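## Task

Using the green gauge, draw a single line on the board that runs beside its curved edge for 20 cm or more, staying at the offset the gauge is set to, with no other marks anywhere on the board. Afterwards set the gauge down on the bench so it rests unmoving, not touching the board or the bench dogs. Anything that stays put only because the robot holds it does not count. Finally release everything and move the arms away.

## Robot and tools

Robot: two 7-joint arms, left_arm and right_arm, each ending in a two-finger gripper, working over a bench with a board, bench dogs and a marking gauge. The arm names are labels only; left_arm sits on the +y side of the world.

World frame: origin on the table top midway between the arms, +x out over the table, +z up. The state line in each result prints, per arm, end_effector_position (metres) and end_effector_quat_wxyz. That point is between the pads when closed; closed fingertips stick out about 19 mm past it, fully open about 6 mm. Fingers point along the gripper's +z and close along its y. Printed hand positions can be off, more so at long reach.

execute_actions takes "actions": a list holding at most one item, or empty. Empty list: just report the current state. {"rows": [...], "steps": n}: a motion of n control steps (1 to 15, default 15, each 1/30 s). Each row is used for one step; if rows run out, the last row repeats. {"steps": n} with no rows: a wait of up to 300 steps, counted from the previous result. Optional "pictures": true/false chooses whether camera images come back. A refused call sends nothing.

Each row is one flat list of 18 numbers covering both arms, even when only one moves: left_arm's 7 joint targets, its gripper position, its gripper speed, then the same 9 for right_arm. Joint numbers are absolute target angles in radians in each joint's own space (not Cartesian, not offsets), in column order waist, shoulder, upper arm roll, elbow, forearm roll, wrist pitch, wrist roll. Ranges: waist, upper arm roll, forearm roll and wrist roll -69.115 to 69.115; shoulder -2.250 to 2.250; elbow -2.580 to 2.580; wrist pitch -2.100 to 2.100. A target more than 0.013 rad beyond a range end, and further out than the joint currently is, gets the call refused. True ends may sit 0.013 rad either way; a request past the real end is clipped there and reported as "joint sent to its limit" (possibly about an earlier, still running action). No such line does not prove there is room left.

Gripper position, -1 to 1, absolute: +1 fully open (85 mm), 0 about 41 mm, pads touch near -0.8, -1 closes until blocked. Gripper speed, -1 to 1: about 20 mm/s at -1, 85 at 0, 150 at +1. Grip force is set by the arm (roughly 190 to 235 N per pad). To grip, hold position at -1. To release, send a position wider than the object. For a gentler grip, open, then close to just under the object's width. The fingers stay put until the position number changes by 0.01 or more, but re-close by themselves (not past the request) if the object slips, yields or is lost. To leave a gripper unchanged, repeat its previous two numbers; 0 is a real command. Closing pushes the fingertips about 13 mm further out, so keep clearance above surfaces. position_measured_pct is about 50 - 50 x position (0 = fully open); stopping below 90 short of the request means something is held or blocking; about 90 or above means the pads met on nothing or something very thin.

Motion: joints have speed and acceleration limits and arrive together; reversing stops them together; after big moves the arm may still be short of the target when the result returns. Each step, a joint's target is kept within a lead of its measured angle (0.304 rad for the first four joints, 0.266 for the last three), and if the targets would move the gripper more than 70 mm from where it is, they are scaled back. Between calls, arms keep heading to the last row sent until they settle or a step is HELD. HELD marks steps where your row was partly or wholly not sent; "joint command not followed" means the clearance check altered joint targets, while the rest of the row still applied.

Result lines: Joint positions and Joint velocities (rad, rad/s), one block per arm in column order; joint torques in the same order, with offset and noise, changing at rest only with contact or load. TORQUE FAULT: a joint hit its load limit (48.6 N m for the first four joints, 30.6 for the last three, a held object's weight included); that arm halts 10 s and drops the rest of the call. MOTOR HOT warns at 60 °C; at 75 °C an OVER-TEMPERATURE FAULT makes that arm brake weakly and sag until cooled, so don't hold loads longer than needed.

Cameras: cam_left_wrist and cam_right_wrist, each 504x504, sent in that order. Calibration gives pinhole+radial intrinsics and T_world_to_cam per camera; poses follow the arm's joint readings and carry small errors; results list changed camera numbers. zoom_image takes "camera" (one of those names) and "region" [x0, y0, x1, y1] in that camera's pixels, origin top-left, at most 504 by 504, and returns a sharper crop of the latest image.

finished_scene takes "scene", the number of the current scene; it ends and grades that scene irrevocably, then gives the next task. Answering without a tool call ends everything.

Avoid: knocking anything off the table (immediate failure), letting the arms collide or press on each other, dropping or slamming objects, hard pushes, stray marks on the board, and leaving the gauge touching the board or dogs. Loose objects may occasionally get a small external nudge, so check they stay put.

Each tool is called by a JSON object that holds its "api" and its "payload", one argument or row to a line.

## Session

{"api": "execute_actions", "payload": {
  "actions": []
}}

Scene clock: 0.00 s of 4800.00 s.
left_arm: end_effector_position=(-0.0047, +0.6483, +0.1110) position_measured_pct=0.0 end_effector_quat_wxyz=(-0.431, -0.359, +0.705, +0.434) | right_arm: end_effector_position=(+0.3475, -0.5942, +0.2403) position_measured_pct=0.0 end_effector_quat_wxyz=(-0.022, +0.453, +0.890, -0.035)
Joint positions: left_arm=[-0.43   1.051 -0.27   1.943 -0.94   1.211  2.553] | right_arm=[0.701 0.485 0.092 1.436 0.034 1.259 1.207]
Joint velocities: left_arm=[ 0.001  0.001  0.    -0.     0.     0.    -0.001] | right_arm=[ 0.    -0.    -0.     0.     0.001 -0.     0.001]
Joint torques (N m, as the joint torque sensors report them, + toward a larger angle): no reading
Motor temperatures (°C, as the motors report them): left_arm=[29 23 30 30 32 35 36] | right_arm=[27 28 25 28 32 33 40]
camera_calibration (this result's frames):
cam_left_wrist: T_world_to_cam=[[-0.1593, 0.297324, 0.941394, -0.306402], [0.298874, 0.923347, -0.241049, -0.513088], [-0.940903, 0.242959, -0.235952, 0.0113091], [0, 0, 0, 1]] pos_world=[0.115179, 0.562111, 0.167434]
cam_right_wrist: T_world_to_cam=[[0.834645, 0.543865, -0.0870572, 0.0627827], [0.541755, -0.839145, -0.0483352, -0.608869], [-0.0993414, -0.00682092, -0.99503, 0.419407], [0, 0, 0, 1]] pos_world=[0.319122, -0.542214, 0.393358]

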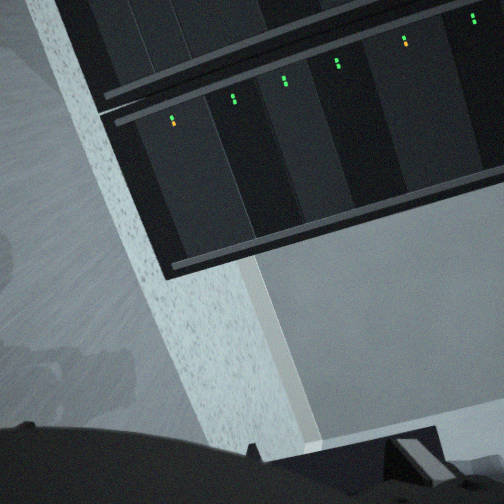

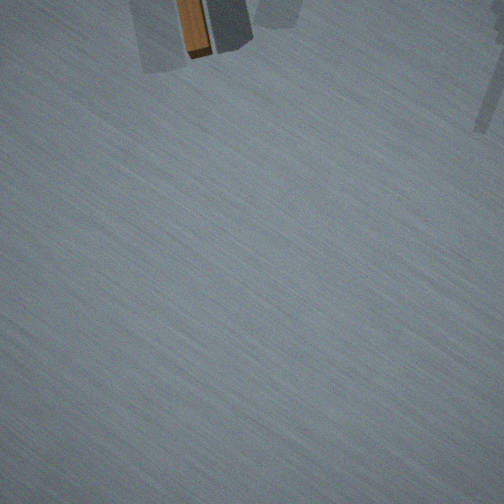

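{"api": "execute_actions", "payload": {
  "actions": [
    {"rows":[[0.1,0.2,0,1.3,0,1.64,0,1,0,0.35,0.2,0,1.3,0,1.64,0,1,0]]}
  ],
  "pictures": false
}}

{"api": "execute_actions", "payload": {
  "actions": [
    {"steps":100}
  ]
}}

{"api": "execute_actions", "payload": {
  "actions": [
    {"rows":[[0.8,0.55,0,0.9,0,1.69,0,1,0,0.35,0.2,0,1.3,0,1.64,0,1,0]]}
  ],
  "pictures": false
}}

{"api": "execute_actions", "payload": {
  "actions": [
    {"steps":50}
  ]
}}

Scene clock: 2.13 s of 4800.00 s.
left_arm: end_effector_position=(+0.1880, +0.5988, +0.1622) position_measured_pct=0.0 end_effector_quat_wxyz=(-0.305, -0.341, +0.793, +0.402) | right_arm: end_effector_position=(+0.3763, -0.4427, +0.3636) position_measured_pct=0.0 end_effector_quat_wxyz=(+0.005, +0.449, +0.894, -0.008)
Joint positions: left_arm=[-0.198  0.818 -0.119  1.715 -0.742  1.408  2.355] | right_arm=[0.449 0.279 0.026 1.338 0.01  1.517 0.92 ]
Joint velocities: left_arm=[ 0.536 -0.533  0.234 -0.537  0.468  0.45  -0.469] | right_arm=[-0.556 -0.448 -0.162 -0.221 -0.063  0.703 -1.154]
Joint torques (N m, as the joint torque sensors report them, + toward a larger angle): left_arm=[ -0.59 -19.61  -1.19  -2.37  -1.45   1.67  -0.47] | right_arm=[  0.84 -14.47   1.41  -8.42  -0.19   0.09   0.15]
Motor temperatures (°C, as the motors report them): left_arm=[29 23 30 30 32 35 36] | right_arm=[27 28 25 28 32 33 40]
Steps of this call (steps 1 to 49: nothing new was sent; steps 50 to 64: all 15 steps of this action). Readings (joint positions | what the end effector reports):
50: left_arm=[-0.429 1.049 -0.270 1.942 -0.939 1.211 2.553] | right_arm=[0.699 0.484 0.092 1.435 0.034 1.260 1.206] | left_arm position_measured_pct=0.0 | right_arm position_measured_pct=0.0
51: left_arm=[-0.422 1.043 -0.267 1.937 -0.935 1.216 2.549] | right_arm=[0.692 0.478 0.092 1.434 0.034 1.264 1.202] | left_arm position_measured_pct=0.0 | right_arm position_measured_pct=0.0
53: left_arm=[-0.394 1.013 -0.245 1.911 -0.912 1.239 2.526] | right_arm=[0.663 0.451 0.086 1.422 0.032 1.287 1.179] | left_arm position_measured_pct=0.0 | right_arm position_measured_pct=0.0
57: left_arm=[-0.322 0.942 -0.188 1.839 -0.850 1.300 2.463] | right_arm=[0.584 0.387 0.062 1.390 0.023 1.357 1.109] | left_arm position_measured_pct=0.0 | right_arm position_measured_pct=0.0
64: the state above

Scene clock: 5.47 s of 4800.00 s.
left_arm: end_effector_position=(+0.3713, +0.2819, +0.4081) position_measured_pct=0.0 end_effector_quat_wxyz=(+0.001, +0.686, +0.728, +0.001) | right_arm: end_effector_position=(+0.3570, -0.3834, +0.4081) position_measured_pct=0.0 end_effector_quat_wxyz=(+0.001, +0.760, +0.650, +0.001)
Joint positions: left_arm=[ 0.1   0.2  -0.    1.3   0.    1.64 -0.  ] | right_arm=[ 0.35  0.2   0.    1.3   0.    1.64 -0.  ]
Joint velocities: left_arm=[-0.001 -0.    -0.     0.    -0.     0.    -0.001] | right_arm=[-0.001  0.001 -0.     0.     0.     0.     0.001]
Joint torques (N m, as the joint torque sensors report them, + toward a larger angle): left_arm=[  0.31 -13.5    0.1   -8.89  -0.18  -0.17   0.1 ] | right_arm=[  0.09 -12.93   0.23  -8.75  -0.37   0.22  -0.08]
Motor temperatures (°C, as the motors report them): left_arm=[29 23 30 30 32 35 36] | right_arm=[27 28 25 28 32 33 40]
Steps of this call (steps 1 to 90: the robot went on to your last target; steps 91 to 100: nothing new was sent). Readings (joint positions | what the end effector reports):
1: left_arm=[-0.180 0.800 -0.112 1.697 -0.726 1.423 2.339] | right_arm=[0.431 0.265 0.021 1.331 0.007 1.540 0.880] | left_arm position_measured_pct=0.0 | right_arm position_measured_pct=0.0
2: left_arm=[-0.163 0.782 -0.105 1.679 -0.710 1.437 2.323] | right_arm=[0.417 0.253 0.016 1.325 0.006 1.559 0.840] | left_arm position_measured_pct=0.0 | right_arm position_measured_pct=0.0
4: left_arm=[-0.130 0.746 -0.091 1.642 -0.678 1.462 2.291] | right_arm=[0.394 0.235 0.009 1.315 0.003 1.589 0.759] | left_arm position_measured_pct=0.0 | right_arm position_measured_pct=0.0
8: left_arm=[-0.074 0.669 -0.068 1.565 -0.611 1.506 2.224] | right_arm=[0.368 0.214 0.003 1.305 0.001 1.622 0.596] | left_arm position_measured_pct=0.0 | right_arm position_measured_pct=0.0
100: the state above
All arms were judged still, so your last target was given up. Only a new action makes them travel on or press farther. Fingers that are still opening or closing keep moving.
camera_calibration (this result's frames):
cam_left_wrist: T_world_to_cam=[[0.990732, 0.135822, 0.00153457, -0.415207], [0.135641, -0.988682, -0.0641093, 0.311839], [-0.00719028, 0.0637233, -0.997942, 0.539032], [0, 0, 0, 1]] pos_world=[0.372936, 0.330355, 0.558551]
cam_right_wrist: T_world_to_cam=[[0.97847, -0.206371, -0.00260364, -0.418611], [-0.206279, -0.977468, -0.0447742, -0.216442], [0.00669512, 0.0443473, -0.998994, 0.572133], [0, 0, 0, 1]] pos_world=[0.36112, -0.323326, 0.560776]

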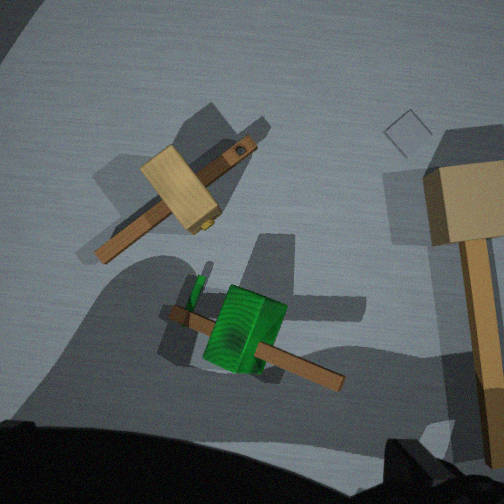

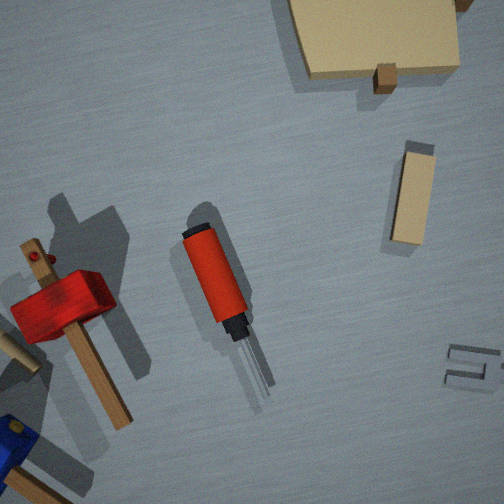

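Scene clock: 5.97 s of 4800.00 s.
left_arm: end_effector_position=(+0.4409, +0.1356, +0.3844) position_measured_pct=0.0 end_effector_quat_wxyz=(-0.003, +0.791, +0.612, -0.002) | right_arm: end_effector_position=(+0.3570, -0.3834, +0.4081) position_measured_pct=0.0 end_effector_quat_wxyz=(+0.001, +0.760, +0.650, +0.001)
Joint positions: left_arm=[ 0.416  0.44  -0.001  1.034 -0.001  1.674 -0.   ] | right_arm=[ 0.35  0.2   0.    1.3   0.    1.64 -0.  ]
Joint velocities: left_arm=[ 0.78   0.329  0.002 -0.412  0.001  0.047 -0.   ] | right_arm=[ 0.     0.     0.001  0.001 -0.     0.001 -0.002]
Joint torques (N m, as the joint torque sensors report them, + toward a larger angle): left_arm=[  0.3  -19.4    0.6   -8.71  -0.01   0.61   0.09] | right_arm=[ -0.1  -13.04   0.29  -8.75  -0.15   0.33  -0.3 ]
Motor temperatures (°C, as the motors report them): left_arm=[29 23 30 30 32 35 36] | right_arm=[27 28 25 28 32 33 40]
Steps of this call (steps 1 to 15: all 15 steps of this action). Readings (joint positions | what the end effector reports):
1: left_arm=[0.102 0.202 -0.000 1.299 -0.000 1.640 0.000] | right_arm=[0.350 0.200 0.000 1.300 0.000 1.640 -0.000] | left_arm position_measured_pct=0.0 | right_arm position_measured_pct=0.0
2: left_arm=[0.109 0.208 -0.001 1.293 -0.001 1.642 0.000] | right_arm=[0.350 0.200 -0.000 1.300 0.000 1.640 -0.000] | left_arm position_measured_pct=0.0 | right_arm position_measured_pct=0.0
4: left_arm=[0.139 0.238 -0.002 1.265 -0.001 1.646 0.000] | right_arm=[0.350 0.200 0.000 1.300 0.000 1.640 -0.000] | left_arm position_measured_pct=0.0 | right_arm position_measured_pct=0.0
8: left_arm=[0.238 0.333 -0.001 1.168 -0.000 1.659 -0.000] | right_arm=[0.350 0.200 0.000 1.300 0.000 1.640 -0.000] | left_arm position_measured_pct=0.0 | right_arm position_measured_pct=0.0
15: the state above

Scene clock: 7.63 s of 4800.00 s.
left_arm: end_effector_position=(+0.3852, -0.0551, +0.3701) position_measured_pct=0.0 end_effector_quat_wxyz=(+0.001, +0.894, +0.449, +0.000) | right_arm: end_effector_position=(+0.3570, -0.3834, +0.4081) position_measured_pct=0.0 end_effector_quat_wxyz=(+0.001, +0.760, +0.650, +0.001)
Joint positions: left_arm=[ 0.8   0.55  0.    0.9  -0.    1.69  0.  ] | right_arm=[ 0.35  0.2   0.    1.3   0.    1.64 -0.  ]
Joint velocities: left_arm=[ 0.001  0.001  0.     0.    -0.001  0.    -0.001] | right_arm=[ 0.     0.     0.     0.001  0.001  0.    -0.001]
Joint torques (N m, as the joint torque sensors report them, + toward a larger angle): left_arm=[  0.08 -20.5    0.9   -8.53  -0.36  -0.12  -0.02] | right_arm=[ -0.11 -12.87   0.36  -8.47  -0.07   0.18  -0.07]
Motor temperatures (°C, as the motors report them): left_arm=[29 23 30 30 32 35 36] | right_arm=[27 28 25 28 32 33 40]
Steps of this call (steps 1 to 45: the robot went on to your last target; steps 46 to 50: nothing new was sent). Readings (joint positions | what the end effector reports):
1: left_arm=[0.442 0.451 -0.001 1.021 -0.001 1.676 -0.000] | right_arm=[0.350 0.200 0.000 1.300 0.000 1.640 -0.000] | left_arm position_measured_pct=0.0 | right_arm position_measured_pct=0.0
2: left_arm=[0.468 0.460 -0.001 1.009 -0.001 1.677 -0.000] | right_arm=[0.350 0.200 0.000 1.300 0.000 1.640 -0.000] | left_arm position_measured_pct=0.0 | right_arm position_measured_pct=0.0
4: left_arm=[0.520 0.477 -0.001 0.989 -0.000 1.679 -0.000] | right_arm=[0.350 0.200 0.000 1.300 0.000 1.640 -0.000] | left_arm position_measured_pct=0.0 | right_arm position_measured_pct=0.0
8: left_arm=[0.624 0.504 -0.001 0.955 -0.000 1.683 -0.000] | right_arm=[0.350 0.200 0.000 1.300 -0.000 1.640 0.000] | left_arm position_measured_pct=0.0 | right_arm position_measured_pct=0.0
50: the state above
All arms were judged still, so your last target was given up. Only a new action makes them travel on or press farther. Fingers that are still opening or closing keep moving.
camera_calibration (this result's frames):
cam_left_wrist: T_world_to_cam=[[0.845253, -0.534364, 0.00153448, -0.363967], [-0.533182, -0.843568, -0.0641093, 0.239954], [0.0355521, 0.0533704, -0.997942, 0.505629], [0, 0, 0, 1]] pos_world=[0.417608, -0.0190588, 0.52053]
cam_right_wrist: T_world_to_cam=[[0.97847, -0.206371, -0.00260363, -0.418611], [-0.206279, -0.977468, -0.044774, -0.216442], [0.00669509, 0.0443471, -0.998994, 0.572132], [0, 0, 0, 1]] pos_world=[0.36112, -0.323326, 0.560776]

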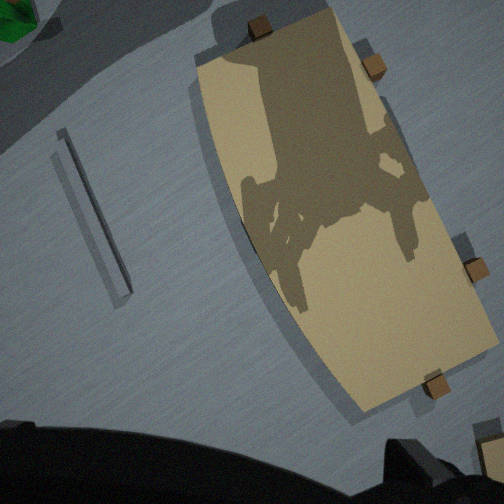

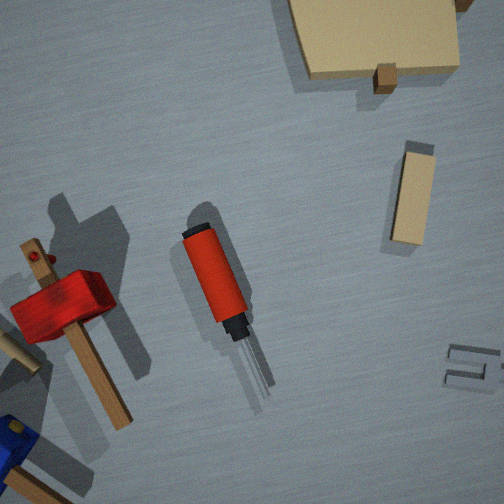

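{"api": "execute_actions", "payload": {
  "actions": [
    {"rows":[[0.0182,0.4113,0,1.8878,0,0.8425,-0.397,0.4,0,0.35,0.2,0,1.3,0,1.64,0,1,0]]}
  ],
  "pictures": false
}}

{"api": "execute_actions", "payload": {
  "actions": [
    {"steps":70}
  ]
}}

Scene clock: 12.03 s of 4800.00 s.
left_arm: end_effector_position=(+0.4536, +0.0929, +0.3242) position_measured_pct=29.4 end_effector_quat_wxyz=(+0.022, +0.879, +0.476, +0.020) | right_arm: end_effector_position=(+0.3570, -0.3834, +0.4081) position_measured_pct=0.0 end_effector_quat_wxyz=(+0.001, +0.760, +0.650, +0.001)
Joint positions: left_arm=[ 0.488  0.454  0.     1.206  0.     1.421 -0.25 ] | right_arm=[ 0.35  0.2   0.    1.3   0.    1.64 -0.  ]
Joint velocities: left_arm=[-0.738 -0.119 -0.003  0.735 -0.001 -0.647 -0.425] | right_arm=[ 0.    -0.001  0.     0.001 -0.001  0.001 -0.   ]
Joint torques (N m, as the joint torque sensors report them, + toward a larger angle): left_arm=[  0.62 -18.99   0.9   -8.37  -0.1   -0.44  -0.03] | right_arm=[ -0.04 -12.86   0.02  -8.76  -0.2    0.36  -0.04]
Motor temperatures (°C, as the motors report them): left_arm=[29 23 30 30 32 35 36] | right_arm=[27 28 25 28 32 33 40]
Steps of this call (steps 1 to 90: nothing new was sent; then 0.90 s passed at rest; steps 91 to 105: all 15 steps of this action). Readings (joint positions | what the end effector reports):
91: left_arm=[0.799 0.549 0.000 0.901 0.000 1.689 -0.001] | right_arm=[0.350 0.200 0.000 1.300 0.000 1.640 -0.000] | left_arm position_measured_pct=0.0 | right_arm position_measured_pct=0.0
92: left_arm=[0.792 0.546 0.002 0.907 0.001 1.685 -0.005] | right_arm=[0.350 0.200 0.000 1.300 0.000 1.640 0.000] | left_arm position_measured_pct=0.8 | right_arm position_measured_pct=0.0
94: left_arm=[0.763 0.532 0.003 0.935 0.002 1.661 -0.028] | right_arm=[0.350 0.200 0.000 1.300 0.000 1.640 -0.000] | left_arm position_measured_pct=4.8 | right_arm position_measured_pct=0.0
98: left_arm=[0.661 0.493 0.001 1.033 0.000 1.574 -0.115] | right_arm=[0.350 0.200 0.000 1.300 0.000 1.640 -0.000] | left_arm position_measured_pct=16.3 | right_arm position_measured_pct=0.0
105: the state above

Scene clock: 14.37 s of 4800.00 s.
left_arm: end_effector_position=(+0.3752, +0.3152, +0.1499) position_measured_pct=29.8 end_effector_quat_wxyz=(-0.000, +0.791, +0.611, -0.000) | right_arm: end_effector_position=(+0.3570, -0.3834, +0.4081) position_measured_pct=0.0 end_effector_quat_wxyz=(+0.001, +0.760, +0.650, +0.001)
Joint positions: left_arm=[ 0.018  0.411  0.     1.888 -0.     0.842 -0.397] | right_arm=[ 0.35  0.2   0.    1.3   0.    1.64 -0.  ]
Joint velocities: left_arm=[-0. -0.  0. -0.  0.  0. -0.] | right_arm=[-0.     0.001 -0.     0.002 -0.    -0.     0.   ]
Joint torques (N m, as the joint torque sensors report them, + toward a larger angle): left_arm=[  0.19 -15.7    0.7   -6.69  -0.41   0.01   0.24] | right_arm=[  0.04 -13.13   0.4   -8.59  -0.21   0.32  -0.26]
Motor temperatures (°C, as the motors report them): left_arm=[29 23 30 30 32 35 36] | right_arm=[27 28 25 28 32 33 40]
Steps of this call (steps 1 to 45: the robot went on to your last target; steps 46 to 70: nothing new was sent). Readings (joint positions | what the end effector reports):
1: left_arm=[0.463 0.450 0.000 1.231 0.000 1.400 -0.264] | right_arm=[0.350 0.200 0.000 1.300 0.000 1.640 -0.000] | left_arm position_measured_pct=29.8 | right_arm position_measured_pct=0.0
2: left_arm=[0.438 0.447 0.000 1.255 0.000 1.378 -0.276] | right_arm=[0.350 0.200 0.000 1.300 0.000 1.640 0.000] | left_arm position_measured_pct=29.8 | right_arm position_measured_pct=0.0
4: left_arm=[0.389 0.441 0.000 1.304 0.000 1.335 -0.297] | right_arm=[0.350 0.200 0.000 1.300 0.000 1.640 -0.000] | left_arm position_measured_pct=29.8 | right_arm position_measured_pct=0.0
8: left_arm=[0.291 0.432 0.000 1.402 0.000 1.249 -0.329] | right_arm=[0.350 0.200 0.000 1.300 0.000 1.640 -0.000] | left_arm position_measured_pct=29.8 | right_arm position_measured_pct=0.0
70: the state above
All arms were judged still, so your last target was given up. Only a new action makes them travel on or press farther. Fingers that are still opening or closing keep moving.
camera_calibration (this result's frames):
cam_left_wrist: T_world_to_cam=[[0.98403, -0.178003, -0.0000579206, -0.321489], [-0.177639, -0.981998, -0.0642287, 0.443121], [0.011376, 0.0632133, -0.997935, 0.272484], [0, 0, 0, 1]] pos_world=[0.39197, 0.360693, 0.300364]
cam_right_wrist: T_world_to_cam=[[0.97847, -0.206371, -0.0026036, -0.418611], [-0.206279, -0.977468, -0.0447742, -0.216442], [0.00669516, 0.0443473, -0.998994, 0.572133], [0, 0, 0, 1]] pos_world=[0.36112, -0.323326, 0.560776]

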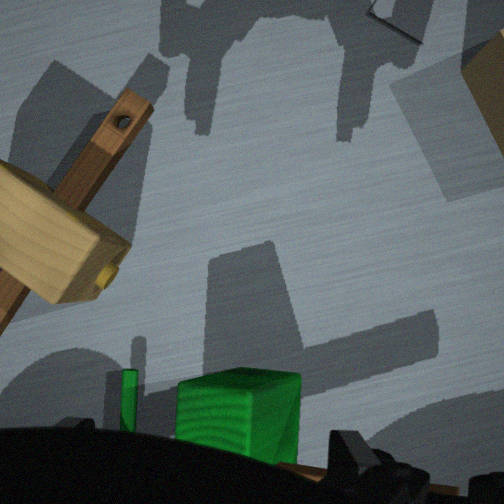

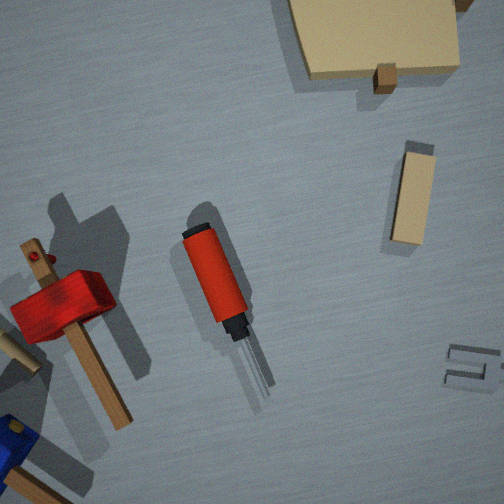

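{"api": "execute_actions", "payload": {
  "actions": [
    {"rows":[[0.0182,0.6031,0,1.9891,0,0.5494,-0.36,0.4,0,1.2,0.2,0,1.3,0,1.64,0,1,0]]}
  ],
  "pictures": false
}}

{"api": "execute_actions", "payload": {
  "actions": [
    {"steps":15}
  ],
  "pictures": false
}}

{"api": "execute_actions", "payload": {
  "actions": [
    {"rows":[[0.0182,0.6031,0,1.9891,0,0.5494,-0.36,-1,-0.5,1.2,0.2,0,1.3,0,1.64,0,1,0]]}
  ],
  "pictures": false
}}

{"api": "execute_actions", "payload": {
  "actions": [
    {"steps":15}
  ],
  "pictures": false
}}

{"api": "execute_actions", "payload": {
  "actions": [
    {"rows":[[0.0182,0.3,0,1.9,0,0.8,-0.36,-1,-0.5,1.2,0.2,0,1.3,0,1.64,0,1,0]]}
  ]
}}

{"api": "execute_actions", "payload": {
  "actions": [
    {"rows":[[1.05,0.3,0,2.1,0,-1.0,-1.571,-1,-0.5,1.2,0.2,0,1.3,0,1.64,0,1,0]]}
  ],
  "pictures": false
}}

{"api": "execute_actions", "payload": {
  "actions": [
    {"steps":110}
  ],
  "pictures": false
}}

{"api": "execute_actions", "payload": {
  "actions": [
    {"rows":[[1.05,1.25,0,2.315,0,-1.9,-1.571,-1,-0.5,1.2,0.2,0,1.3,0,1.64,0,1,0]]}
  ],
  "pictures": false
}}

{"api": "execute_actions", "payload": {
  "actions": [
    {"steps":70}
  ]
}}

Scene clock: 22.90 s of 4800.00 s.
left_arm: end_effector_position=(+0.3763, +0.3154, +0.0537) position_measured_pct=29.8 end_effector_quat_wxyz=(+0.001, +0.780, +0.626, +0.002) | right_arm: end_effector_position=(+0.2990, -0.5190, +0.4079) position_measured_pct=0.0 end_effector_quat_wxyz=(+0.001, +0.867, +0.498, +0.000)
Joint positions: left_arm=[ 0.018  0.599 -0.     1.989  0.     0.55  -0.36 ] | right_arm=[ 0.723  0.201 -0.     1.3   -0.     1.64  -0.   ]
Joint velocities: left_arm=[-0.     0.037  0.     0.006 -0.    -0.009  0.001] | right_arm=[ 0.937  0.     0.003  0.    -0.    -0.001 -0.002]
Joint torques (N m, as the joint torque sensors report them, + toward a larger angle): left_arm=[  0.24 -16.4    0.94  -5.13  -0.16   0.07   0.09] | right_arm=[ -0.19 -13.22   0.36  -8.68  -0.14   0.28  -0.24]
Motor temperatures (°C, as the motors report them): left_arm=[29 23 30 30 32 35 36] | right_arm=[27 28 25 28 32 33 40]
Steps of this call (steps 1 to 90: nothing new was sent; then 5.03 s passed at rest; steps 91 to 105: all 15 steps of this action). Readings (joint positions | what the end effector reports):
91: left_arm=[0.018 0.413 0.000 1.888 -0.000 0.841 -0.397] | right_arm=[0.352 0.200 -0.000 1.300 -0.000 1.640 0.000] | left_arm position_measured_pct=29.8 | right_arm position_measured_pct=0.0
92: left_arm=[0.018 0.419 0.000 1.891 -0.000 0.834 -0.396] | right_arm=[0.359 0.200 -0.001 1.300 -0.001 1.640 0.000] | left_arm position_measured_pct=29.8 | right_arm position_measured_pct=0.0
94: left_arm=[0.018 0.449 0.000 1.905 -0.000 0.797 -0.391] | right_arm=[0.390 0.200 -0.002 1.300 -0.001 1.640 0.000] | left_arm position_measured_pct=29.8 | right_arm position_measured_pct=0.0
98: left_arm=[0.018 0.545 -0.000 1.956 -0.000 0.649 -0.372] | right_arm=[0.505 0.200 -0.001 1.300 -0.000 1.640 0.000] | left_arm position_measured_pct=29.8 | right_arm position_measured_pct=0.0
105: the state above

Scene clock: 23.40 s of 4800.00 s.
left_arm: end_effector_position=(+0.3752, +0.3152, +0.0520) position_measured_pct=29.8 end_effector_quat_wxyz=(+0.000, +0.780, +0.626, +0.000) | right_arm: end_effector_position=(+0.1715, -0.6396, +0.4080) position_measured_pct=0.0 end_effector_quat_wxyz=(+0.001, +0.956, +0.295, -0.000)
Joint positions: left_arm=[ 0.018  0.603  0.     1.989  0.     0.549 -0.36 ] | right_arm=[ 1.164  0.2    0.002  1.3    0.001  1.64  -0.   ]
Joint velocities: left_arm=[ 0.001  0.001  0.     0.     0.    -0.001 -0.   ] | right_arm=[ 0.47  -0.005  0.008 -0.     0.003  0.003  0.001]
Joint torques (N m, as the joint torque sensors report them, + toward a larger angle): left_arm=[  0.51 -17.22   0.6   -4.86  -0.35  -0.42   0.31] | right_arm=[ -2.25 -13.    -1.07  -8.54  -0.84   0.35  -0.1 ]
Motor temperatures (°C, as the motors report them): left_arm=[29 23 30 30 32 35 36] | right_arm=[27 28 25 28 32 33 40]
Steps of this call (steps 1 to 15: the robot went on to your last target). Readings (joint positions | what the end effector reports):
1: left_arm=[0.018 0.600 -0.000 1.989 0.000 0.550 -0.360] | right_arm=[0.754 0.201 -0.000 1.300 -0.000 1.640 -0.000] | left_arm position_measured_pct=29.8 | right_arm position_measured_pct=0.0
2: left_arm=[0.018 0.601 -0.000 1.989 0.000 0.549 -0.360] | right_arm=[0.785 0.201 -0.000 1.300 -0.000 1.640 -0.000] | left_arm position_measured_pct=29.8 | right_arm position_measured_pct=0.0
4: left_arm=[0.018 0.602 -0.000 1.989 0.000 0.549 -0.360] | right_arm=[0.848 0.201 -0.000 1.300 -0.000 1.640 -0.000] | left_arm position_measured_pct=29.8 | right_arm position_measured_pct=0.0
8: left_arm=[0.018 0.603 -0.000 1.989 0.000 0.549 -0.360] | right_arm=[0.973 0.201 -0.000 1.300 -0.000 1.640 -0.000] | left_arm position_measured_pct=29.8 | right_arm position_measured_pct=0.0
15: the state above

Scene clock: 23.90 s of 4800.00 s.
left_arm: end_effector_position=(+0.3768, +0.3153, +0.0528) position_measured_pct=52.4 end_effector_quat_wxyz=(+0.001, +0.780, +0.626, +0.002) | right_arm: end_effector_position=(+0.1598, -0.6461, +0.4081) position_measured_pct=0.0 end_effector_quat_wxyz=(+0.001, +0.960, +0.279, +0.000)
Joint positions: left_arm=[ 0.018  0.602  0.     1.987  0.     0.548 -0.36 ] | right_arm=[ 1.2   0.2   0.    1.3   0.    1.64 -0.  ]
Joint velocities: left_arm=[-0.     0.008 -0.002  0.01  -0.002  0.014 -0.   ] | right_arm=[ 0.003  0.    -0.    -0.001  0.001  0.     0.001]
Joint torques (N m, as the joint torque sensors report them, + toward a larger angle): left_arm=[  0.7  -15.63   1.15  -3.55   0.04   0.59   0.08] | right_arm=[ -0.1  -12.88   0.2   -8.51  -0.23   0.26  -0.22]
Motor temperatures (°C, as the motors report them): left_arm=[29 23 30 30 32 35 36] | right_arm=[27 28 25 28 32 33 40]
Steps of this call (steps 1 to 15: all 15 steps of this action). Readings (joint positions | what the end effector reports):
1: left_arm=[0.018 0.603 0.000 1.989 0.000 0.549 -0.360] | right_arm=[1.177 0.200 0.002 1.300 0.001 1.640 -0.000] | left_arm position_measured_pct=29.8 | right_arm position_measured_pct=0.0
2: left_arm=[0.018 0.603 0.000 1.989 0.000 0.549 -0.360] | right_arm=[1.185 0.200 0.002 1.300 0.001 1.640 -0.000] | left_arm position_measured_pct=30.2 | right_arm position_measured_pct=0.0
4: left_arm=[0.018 0.603 0.000 1.989 -0.000 0.549 -0.360] | right_arm=[1.191 0.200 0.002 1.300 0.001 1.640 -0.000] | left_arm position_measured_pct=32.5 | right_arm position_measured_pct=0.0
8: left_arm=[0.018 0.603 -0.000 1.989 0.000 0.549 -0.360] | right_arm=[1.197 0.200 0.000 1.300 0.000 1.640 -0.000] | left_arm position_measured_pct=39.7 | right_arm position_measured_pct=0.0
15: the state above

Scene clock: 24.40 s of 4800.00 s.
left_arm: end_effector_position=(+0.3758, +0.3153, +0.0526) position_measured_pct=61.5 end_effector_quat_wxyz=(+0.000, +0.780, +0.626, +0.001) | right_arm: end_effector_position=(+0.1597, -0.6462, +0.4081) position_measured_pct=0.0 end_effector_quat_wxyz=(+0.001, +0.960, +0.278, +0.000)
Joint positions: left_arm=[ 0.018  0.602  0.     1.989  0.     0.549 -0.36 ] | right_arm=[ 1.2   0.2   0.    1.3   0.    1.64 -0.  ]
Joint velocities: left_arm=[ 0.     0.001  0.     0.     0.     0.    -0.   ] | right_arm=[ 0.001  0.    -0.001  0.002  0.002 -0.001  0.002]
Joint torques (N m, as the joint torque sensors report them, + toward a larger angle): left_arm=[  0.56 -15.89   0.89  -3.92   0.05  -0.1    0.21] | right_arm=[  0.14 -12.93   0.5   -8.68  -0.16   0.3   -0.22]
Motor temperatures (°C, as the motors report them): left_arm=[29 23 30 30 32 35 36] | right_arm=[27 28 25 28 32 33 40]
Steps of this call (steps 1 to 15: the robot went on to your last target). Readings (joint positions | what the end effector reports):
1: left_arm=[0.018 0.602 0.000 1.988 0.000 0.549 -0.360] | right_arm=[1.200 0.200 0.000 1.300 0.000 1.640 -0.000] | left_arm position_measured_pct=54.4 | right_arm position_measured_pct=0.0
2: left_arm=[0.018 0.602 0.000 1.988 0.000 0.549 -0.360] | right_arm=[1.200 0.200 0.000 1.300 0.000 1.640 0.000] | left_arm position_measured_pct=56.3 | right_arm position_measured_pct=0.0
4: left_arm=[0.018 0.602 -0.000 1.988 0.000 0.549 -0.360] | right_arm=[1.200 0.200 0.000 1.300 0.000 1.640 0.000] | left_arm position_measured_pct=59.9 | right_arm position_measured_pct=0.0
8: left_arm=[0.018 0.602 0.000 1.988 0.000 0.550 -0.360] | right_arm=[1.200 0.200 0.000 1.300 0.000 1.640 -0.000] | left_arm position_measured_pct=61.5 | right_arm position_measured_pct=0.0
15: the state above
All arms were judged still, so your last target was given up. Only a new action makes them travel on or press farther. Fingers that are still opening or closing keep moving.

Scene clock: 24.90 s of 4800.00 s.
left_arm: end_effector_position=(+0.3946, +0.3179, +0.1878) position_measured_pct=61.5 end_effector_quat_wxyz=(+0.034, +0.778, +0.624, +0.057) | right_arm: end_effector_position=(+0.1597, -0.6462, +0.4081) position_measured_pct=0.0 end_effector_quat_wxyz=(+0.001, +0.960, +0.278, +0.000)
Joint positions: left_arm=[ 0.018  0.313  0.     1.902 -0.     0.793 -0.36 ] | right_arm=[1.2  0.2  0.   1.3  0.   1.64 0.  ]
Joint velocities: left_arm=[ 0.001 -0.198  0.    -0.069  0.     0.198  0.   ] | right_arm=[ 0.    -0.     0.002  0.001  0.     0.     0.002]
Joint torques (N m, as the joint torque sensors report them, + toward a larger angle): left_arm=[  0.16 -11.23   0.63  -5.82  -0.11  -0.47   0.32] | right_arm=[  0.07 -12.78   0.41  -8.73  -0.19   0.14  -0.21]
Motor temperatures (°C, as the motors report them): left_arm=[29 23 30 30 32 35 36] | right_arm=[27 28 25 28 32 33 40]
Steps of this call (steps 1 to 15: all 15 steps of this action). Readings (joint positions | what the end effector reports):
1: left_arm=[0.018 0.600 0.000 1.988 0.000 0.550 -0.360] | right_arm=[1.200 0.200 0.000 1.300 0.000 1.640 -0.000] | left_arm position_measured_pct=61.5 | right_arm position_measured_pct=0.0
2: left_arm=[0.018 0.594 -0.000 1.987 0.000 0.554 -0.360] | right_arm=[1.200 0.200 0.000 1.300 0.000 1.640 0.000] | left_arm position_measured_pct=61.5 | right_arm position_measured_pct=0.0
4: left_arm=[0.018 0.565 -0.000 1.980 -0.000 0.576 -0.360] | right_arm=[1.200 0.200 0.000 1.300 0.000 1.640 -0.000] | left_arm position_measured_pct=61.5 | right_arm position_measured_pct=0.0
8: left_arm=[0.018 0.456 -0.000 1.948 0.000 0.665 -0.360] | right_arm=[1.200 0.200 0.000 1.300 0.000 1.640 -0.000] | left_arm position_measured_pct=61.5 | right_arm position_measured_pct=0.0
15: the state above
camera_calibration (this result's frames):
cam_left_wrist: T_world_to_cam=[[0.981471, -0.142796, 0.127767, -0.374311], [-0.130374, -0.986323, -0.100843, 0.441284], [0.140419, 0.0823171, -0.986664, 0.25079], [0, 0, 0, 1]] pos_world=[0.389691, 0.361155, 0.339771]
cam_right_wrist: T_world_to_cam=[[0.490732, -0.871307, -0.00260363, -0.631579], [-0.870493, -0.49014, -0.0447742, -0.0929975], [0.037736, 0.0242386, -0.998994, 0.567155], [0, 0, 0, 1]] pos_world=[0.20758, -0.609628, 0.560776]

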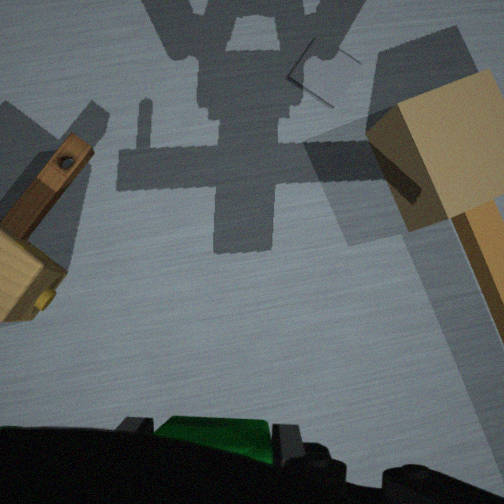

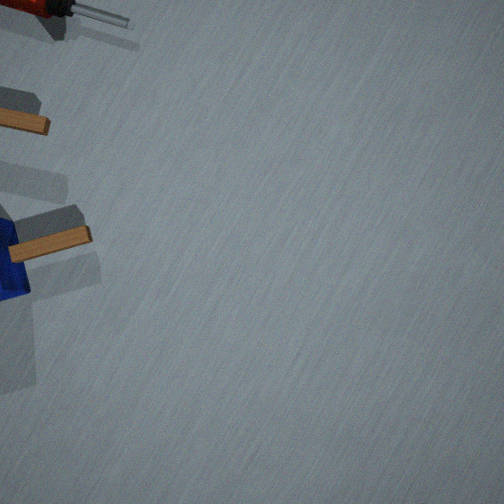

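Scene clock: 25.40 s of 4800.00 s.
left_arm: end_effector_position=(+0.3956, +0.1653, +0.1669) position_measured_pct=61.5 end_effector_quat_wxyz=(+0.077, +0.931, +0.334, +0.123) | right_arm: end_effector_position=(+0.1597, -0.6462, +0.4081) position_measured_pct=0.0 end_effector_quat_wxyz=(+0.001, +0.960, +0.278, +0.000)
Joint positions: left_arm=[ 0.375  0.302 -0.     2.05  -0.     0.497 -0.668] | right_arm=[ 1.2   0.2   0.    1.3   0.    1.64 -0.  ]
Joint velocities: left_arm=[ 0.859 -0.005  0.002  0.175  0.001 -0.756 -0.756] | right_arm=[-0.    -0.     0.    -0.001 -0.001 -0.     0.001]
Joint torques (N m, as the joint torque sensors report them, + toward a larger angle): left_arm=[  0.25 -14.96   1.46  -7.63  -0.33  -0.98   0.07] | right_arm=[ -0.04 -12.87   0.25  -8.63  -0.05   0.18  -0.15]
Motor temperatures (°C, as the motors report them): left_arm=[29 23 30 30 32 35 36] | right_arm=[27 28 25 28 32 33 40]
Steps of this call (steps 1 to 15: all 15 steps of this action). Readings (joint positions | what the end effector reports):
1: left_arm=[0.020 0.309 -0.000 1.901 -0.000 0.797 -0.361] | right_arm=[1.200 0.200 0.000 1.300 0.000 1.640 0.000] | left_arm position_measured_pct=61.5 | right_arm position_measured_pct=0.0
2: left_arm=[0.027 0.308 -0.001 1.903 -0.001 0.794 -0.366] | right_arm=[1.200 0.200 0.000 1.300 0.000 1.640 0.000] | left_arm position_measured_pct=61.5 | right_arm position_measured_pct=0.0
4: left_arm=[0.057 0.306 -0.003 1.920 -0.001 0.773 -0.390] | right_arm=[1.200 0.200 0.000 1.300 -0.000 1.640 0.000] | left_arm position_measured_pct=61.5 | right_arm position_measured_pct=0.0
8: left_arm=[0.169 0.304 -0.001 1.983 -0.000 0.678 -0.487] | right_arm=[1.200 0.200 0.000 1.300 0.000 1.640 -0.000] | left_arm position_measured_pct=61.5 | right_arm position_measured_pct=0.0
15: the state above

Scene clock: 29.07 s of 4800.00 s.
left_arm: end_effector_position=(+0.3586, -0.2328, +0.5079) position_measured_pct=61.5 end_effector_quat_wxyz=(+0.329, +0.581, -0.277, +0.690) | right_arm: end_effector_position=(+0.1597, -0.6462, +0.4081) position_measured_pct=0.0 end_effector_quat_wxyz=(+0.001, +0.960, +0.278, +0.000)
Joint positions: left_arm=[ 1.05   0.3    0.     2.1   -0.    -1.    -1.571] | right_arm=[ 1.2   0.2   0.    1.3   0.    1.64 -0.  ]
Joint velocities: left_arm=[-0.    -0.     0.    -0.     0.    -0.001  0.001] | right_arm=[0.    0.    0.    0.001 0.    0.001 0.001]
Joint torques (N m, as the joint torque sensors report them, + toward a larger angle): left_arm=[  0.27 -16.21   0.55  -8.95  -0.39  -3.27   0.17] | right_arm=[  0.12 -12.89   0.4   -8.51  -0.28   0.12  -0.22]
Motor temperatures (°C, as the motors report them): left_arm=[29 23 30 30 32 35 36] | right_arm=[27 28 25 28 32 33 40]
Steps of this call (steps 1 to 75: the robot went on to your last target; steps 76 to 110: nothing new was sent). Readings (joint positions | what the end effector reports):
1: left_arm=[0.403 0.302 -0.000 2.056 -0.000 0.472 -0.693] | right_arm=[1.200 0.200 0.000 1.300 0.000 1.640 -0.000] | left_arm position_measured_pct=61.5 | right_arm position_measured_pct=0.0
2: left_arm=[0.432 0.302 -0.000 2.060 -0.000 0.447 -0.718] | right_arm=[1.200 0.200 0.000 1.300 0.000 1.640 -0.000] | left_arm position_measured_pct=61.5 | right_arm position_measured_pct=0.0
4: left_arm=[0.487 0.302 -0.000 2.068 -0.000 0.398 -0.767] | right_arm=[1.200 0.200 0.000 1.300 0.000 1.640 -0.000] | left_arm position_measured_pct=61.5 | right_arm position_measured_pct=0.0
8: left_arm=[0.595 0.301 -0.000 2.079 -0.000 0.303 -0.862] | right_arm=[1.200 0.200 0.000 1.300 0.000 1.640 -0.000] | left_arm position_measured_pct=61.5 | right_arm position_measured_pct=0.0
110: the state above
All arms were judged still, so your last target was given up. Only a new action makes them travel on or press farther. Fingers that are still opening or closing keep moving.

Scene clock: 29.57 s of 4800.00 s.
left_arm: end_effector_position=(+0.3569, -0.2308, +0.3223) position_measured_pct=61.5 end_effector_quat_wxyz=(+0.301, +0.645, -0.307, +0.632) | right_arm: end_effector_position=(+0.1597, -0.6462, +0.4081) position_measured_pct=0.0 end_effector_quat_wxyz=(+0.001, +0.960, +0.278, +0.000)
Joint positions: left_arm=[ 1.05   0.609  0.     2.246  0.    -1.264 -1.571] | right_arm=[ 1.2   0.2   0.    1.3   0.    1.64 -0.  ]
Joint velocities: left_arm=[-0.     0.836 -0.     0.227 -0.    -0.727  0.   ] | right_arm=[ 0.     0.     0.001 -0.    -0.    -0.002 -0.001]
Joint torques (N m, as the joint torque sensors report them, + toward a larger angle): left_arm=[  0.34 -17.61   0.75  -5.53  -0.24  -3.06   0.11] | right_arm=[ -0.16 -13.03   0.09  -8.8   -0.22   0.14  -0.12]
Motor temperatures (°C, as the motors report them): left_arm=[29 23 30 30 32 35 36] | right_arm=[27 28 25 28 32 33 40]
Steps of this call (steps 1 to 15: all 15 steps of this action). Readings (joint positions | what the end effector reports):
1: left_arm=[1.050 0.301 0.000 2.101 0.000 -1.001 -1.571] | right_arm=[1.200 0.200 0.000 1.300 0.000 1.640 0.000] | left_arm position_measured_pct=61.5 | right_arm position_measured_pct=0.0
2: left_arm=[1.050 0.308 0.000 2.104 0.000 -1.007 -1.571] | right_arm=[1.200 0.200 0.000 1.300 0.000 1.640 0.000] | left_arm position_measured_pct=61.5 | right_arm position_measured_pct=0.0
4: left_arm=[1.050 0.337 0.000 2.122 0.000 -1.031 -1.571] | right_arm=[1.200 0.200 0.000 1.300 0.000 1.640 -0.000] | left_arm position_measured_pct=61.5 | right_arm position_measured_pct=0.0
8: left_arm=[1.050 0.429 0.000 2.177 0.000 -1.108 -1.571] | right_arm=[1.200 0.200 0.000 1.300 0.000 1.640 -0.000] | left_arm position_measured_pct=61.5 | right_arm position_measured_pct=0.0
15: the state above

Scene clock: 31.90 s of 4800.00 s.
left_arm: end_effector_position=(+0.3187, -0.1835, +0.1016) position_measured_pct=61.5 end_effector_quat_wxyz=(+0.290, +0.668, -0.318, +0.608) | right_arm: end_effector_position=(+0.1597, -0.6462, +0.4081) position_measured_pct=0.0 end_effector_quat_wxyz=(+0.001, +0.960, +0.278, +0.000)
Joint positions: left_arm=[ 1.05   1.25  -0.     2.315 -0.    -1.9   -1.571] | right_arm=[ 1.2   0.2   0.    1.3   0.    1.64 -0.  ]
Joint velocities: left_arm=[-0.001  0.    -0.    -0.     0.     0.    -0.   ] | right_arm=[ 0.     0.    -0.001  0.     0.     0.     0.   ]
Joint torques (N m, as the joint torque sensors report them, + toward a larger angle): left_arm=[  0.23 -20.21   1.18   0.41  -0.19  -3.44  -0.08] | right_arm=[  0.08 -12.93   0.32  -8.64  -0.27   0.33  -0.11]
Motor temperatures (°C, as the motors report them): left_arm=[29 23 30 30 32 35 36] | right_arm=[27 28 25 28 32 33 40]
Steps of this call (steps 1 to 45: the robot went on to your last target; steps 46 to 70: nothing new was sent). Readings (joint positions | what the end effector reports):
1: left_arm=[1.050 0.637 0.000 2.253 0.000 -1.288 -1.571] | right_arm=[1.200 0.200 0.000 1.300 -0.000 1.640 -0.000] | left_arm position_measured_pct=61.5 | right_arm position_measured_pct=0.0
2: left_arm=[1.050 0.666 0.000 2.260 0.000 -1.313 -1.571] | right_arm=[1.200 0.200 0.000 1.300 0.000 1.640 0.000] | left_arm position_measured_pct=61.5 | right_arm position_measured_pct=0.0
4: left_arm=[1.050 0.725 0.000 2.271 0.000 -1.365 -1.571] | right_arm=[1.200 0.200 0.000 1.300 0.000 1.640 0.000] | left_arm position_measured_pct=61.5 | right_arm position_measured_pct=0.0
8: left_arm=[1.050 0.849 -0.000 2.289 0.000 -1.473 -1.571] | right_arm=[1.200 0.200 0.000 1.300 0.000 1.640 -0.000] | left_arm position_measured_pct=61.5 | right_arm position_measured_pct=0.0
70: the state above
All arms were judged still, so your last target was given up. Only a new action makes them travel on or press farther. Fingers that are still opening or closing keep moving.
camera_calibration (this result's frames):
cam_left_wrist: T_world_to_cam=[[-0.770288, -0.633197, 0.0756111, 0.113155], [-0.0775582, -0.0246654, -0.996683, 0.178784], [0.632962, -0.773597, -0.0301102, -0.193572], [0, 0, 0, 1]] pos_world=[0.223552, -0.0736878, 0.163807]
cam_right_wrist: T_world_to_cam=[[0.490731, -0.871307, -0.00260376, -0.631579], [-0.870493, -0.490139, -0.0447741, -0.0929975], [0.0377358, 0.0242386, -0.998994, 0.567155], [0, 0, 0, 1]] pos_world=[0.20758, -0.609628, 0.560776]

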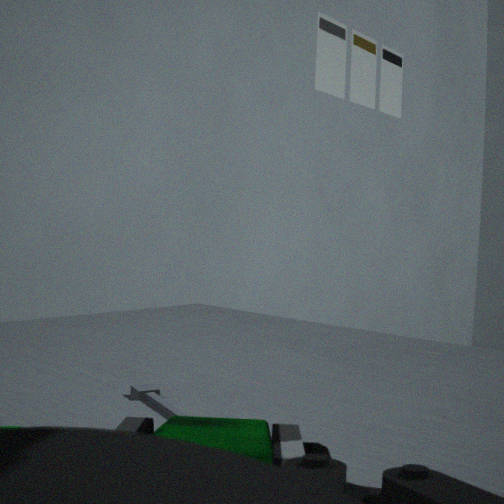

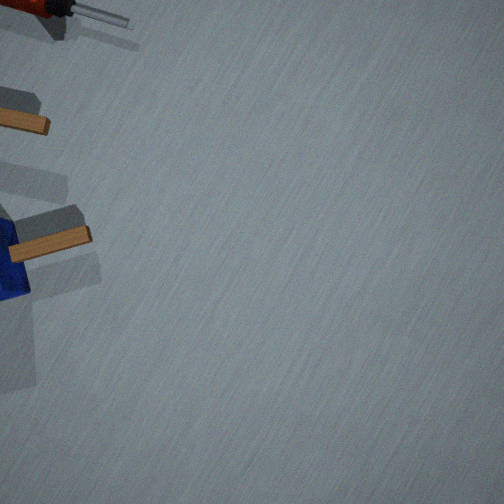

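{"api": "execute_actions", "payload": {
  "actions": [
    {"rows":[[1.05,1.39,0,2.315,0,-2.04,-1.571,-1,-0.5,1.2,0.2,0,1.3,0,1.64,0,1,0]]}
  ],
  "pictures": false
}}

{"api": "execute_actions", "payload": {
  "actions": [
    {"rows":[[1.05,1.41,0,2.315,0,-2.06,-1.571,-1,-0.5,1.2,0.2,0,1.3,0,1.64,0,1,0]]}
  ],
  "pictures": false
}}

{"api": "execute_actions", "payload": {
  "actions": [
    {"rows":[[1.05,1.43,0,2.315,0,-2.08,-1.571,-1,-0.5,1.2,0.2,0,1.3,0,1.64,0,1,0]]}
  ],
  "pictures": false
}}

Scene clock: 34.73 s of 4800.00 s.
left_arm: end_effector_position=(+0.3038, -0.1652, +0.0667) position_measured_pct=61.5 end_effector_quat_wxyz=(+0.290, +0.667, -0.318, +0.608) | right_arm: end_effector_position=(+0.1597, -0.6462, +0.4081) position_measured_pct=0.0 end_effector_quat_wxyz=(+0.001, +0.960, +0.278, +0.000)
Joint positions: left_arm=[ 1.05   1.388 -0.     2.315 -0.    -2.04  -1.571] | right_arm=[ 1.2   0.2   0.    1.3  -0.    1.64  0.  ]
Joint velocities: left_arm=[ 0.     0.021  0.    -0.     0.     0.001 -0.   ] | right_arm=[ 0.    -0.     0.001  0.002 -0.     0.    -0.   ]
Joint torques (N m, as the joint torque sensors report them, + toward a larger angle): left_arm=[  0.95 -19.51   1.12   1.85  -0.23  -3.58   0.1 ] | right_arm=[ -0.06 -13.01   0.44  -8.61  -0.26   0.15  -0.27]
Motor temperatures (°C, as the motors report them): left_arm=[29 23 30 30 32 35 36] | right_arm=[27 28 25 28 32 33 40]
Steps of this call (steps 1 to 70: nothing new was sent; steps 71 to 85: all 15 steps of this action). Readings (joint positions | what the end effector reports):
71: left_arm=[1.050 1.252 0.000 2.315 0.000 -1.901 -1.571] | right_arm=[1.200 0.200 0.000 1.300 0.000 1.640 0.000] | left_arm position_measured_pct=61.5 | right_arm position_measured_pct=0.0
72: left_arm=[1.050 1.258 0.000 2.315 -0.000 -1.907 -1.571] | right_arm=[1.200 0.200 0.000 1.300 0.000 1.640 -0.000] | left_arm position_measured_pct=61.5 | right_arm position_measured_pct=0.0
74: left_arm=[1.050 1.289 0.000 2.314 -0.000 -1.933 -1.571] | right_arm=[1.200 0.200 0.000 1.300 0.000 1.640 -0.000] | left_arm position_measured_pct=61.5 | right_arm position_measured_pct=0.0
78: left_arm=[1.050 1.369 -0.000 2.315 0.000 -2.017 -1.571] | right_arm=[1.200 0.200 0.000 1.300 0.000 1.640 -0.000] | left_arm position_measured_pct=61.5 | right_arm position_measured_pct=0.0
85: the state above

Scene clock: 35.23 s of 4800.00 s.
left_arm: end_effector_position=(+0.3015, -0.1624, +0.0622) position_measured_pct=61.5 end_effector_quat_wxyz=(+0.290, +0.666, -0.318, +0.609) | right_arm: end_effector_position=(+0.1597, -0.6462, +0.4081) position_measured_pct=0.0 end_effector_quat_wxyz=(+0.001, +0.960, +0.278, +0.000)
Joint positions: left_arm=[ 1.05   1.408  0.     2.314 -0.    -2.062 -1.571] | right_arm=[1.2  0.2  0.   1.3  0.   1.64 0.  ]
Joint velocities: left_arm=[ 0.     0.     0.    -0.     0.    -0.001  0.001] | right_arm=[ 0.    -0.     0.     0.    -0.    -0.001 -0.001]
Joint torques (N m, as the joint torque sensors report them, + toward a larger angle): left_arm=[  0.41 -16.72   1.29   2.7   -0.45  -2.29   0.1 ] | right_arm=[  0.14 -12.93   0.4   -8.59  -0.27   0.26  -0.01]
Motor temperatures (°C, as the motors report them): left_arm=[29 23 30 30 32 35 36] | right_arm=[27 28 25 28 32 33 40]
Steps of this call (steps 1 to 15: all 15 steps of this action). Readings (joint positions | what the end effector reports):
1: left_arm=[1.050 1.390 0.000 2.315 -0.000 -2.041 -1.571] | right_arm=[1.200 0.200 0.000 1.300 0.000 1.640 -0.000] | left_arm position_measured_pct=61.5 | right_arm position_measured_pct=0.0
2: left_arm=[1.050 1.397 0.000 2.315 -0.000 -2.046 -1.571] | right_arm=[1.200 0.200 0.000 1.300 -0.000 1.640 -0.000] | left_arm position_measured_pct=61.5 | right_arm position_measured_pct=0.0
4: left_arm=[1.050 1.405 0.000 2.314 -0.000 -2.058 -1.571] | right_arm=[1.200 0.200 0.000 1.300 -0.000 1.640 -0.000] | left_arm position_measured_pct=61.5 | right_arm position_measured_pct=0.0
8: left_arm=[1.050 1.408 0.000 2.314 -0.000 -2.061 -1.571] | right_arm=[1.200 0.200 0.000 1.300 0.000 1.640 -0.000] | left_arm position_measured_pct=61.5 | right_arm position_measured_pct=0.0
15: the state above

Scene clock: 35.73 s of 4800.00 s.
left_arm: end_effector_position=(+0.3001, -0.1606, +0.0613) position_measured_pct=61.5 end_effector_quat_wxyz=(+0.292, +0.663, -0.316, +0.612) | right_arm: end_effector_position=(+0.1597, -0.6462, +0.4081) position_measured_pct=0.0 end_effector_quat_wxyz=(+0.001, +0.960, +0.278, +0.000)
Joint positions: left_arm=[ 1.05   1.424  0.     2.312 -0.    -2.086 -1.571] | right_arm=[ 1.2   0.2   0.    1.3  -0.    1.64  0.  ]
Joint velocities: left_arm=[-0.001  0.001 -0.    -0.    -0.    -0.    -0.   ] | right_arm=[ 0.     0.    -0.001 -0.001  0.001 -0.001  0.001]
Joint torques (N m, as the joint torque sensors report them, + toward a larger angle): left_arm=[  0.5  -12.85   0.82   4.66  -0.26  -0.6    0.55] | right_arm=[ -0.33 -12.73   0.39  -8.62  -0.19   0.24  -0.17]
Motor temperatures (°C, as the motors report them): left_arm=[29 23 30 30 32 35 36] | right_arm=[27 28 25 28 32 33 40]
Steps of this call (steps 1 to 15: all 15 steps of this action). Readings (joint positions | what the end effector reports):
1: left_arm=[1.050 1.410 0.000 2.314 -0.000 -2.063 -1.571] | right_arm=[1.200 0.200 0.000 1.300 0.000 1.640 0.000] | left_arm position_measured_pct=61.5 | right_arm position_measured_pct=0.0
2: left_arm=[1.050 1.415 0.000 2.313 -0.000 -2.071 -1.571] | right_arm=[1.200 0.200 0.000 1.300 -0.000 1.640 -0.000] | left_arm position_measured_pct=61.5 | right_arm position_measured_pct=0.0
4: left_arm=[1.050 1.422 0.000 2.312 -0.000 -2.082 -1.571] | right_arm=[1.200 0.200 0.000 1.300 0.000 1.640 -0.000] | left_arm position_measured_pct=61.5 | right_arm position_measured_pct=0.0
8: left_arm=[1.050 1.423 0.000 2.312 -0.000 -2.085 -1.571] | right_arm=[1.200 0.200 0.000 1.300 0.000 1.640 -0.000] | left_arm position_measured_pct=61.5 | right_arm position_measured_pct=0.0
15: the state above


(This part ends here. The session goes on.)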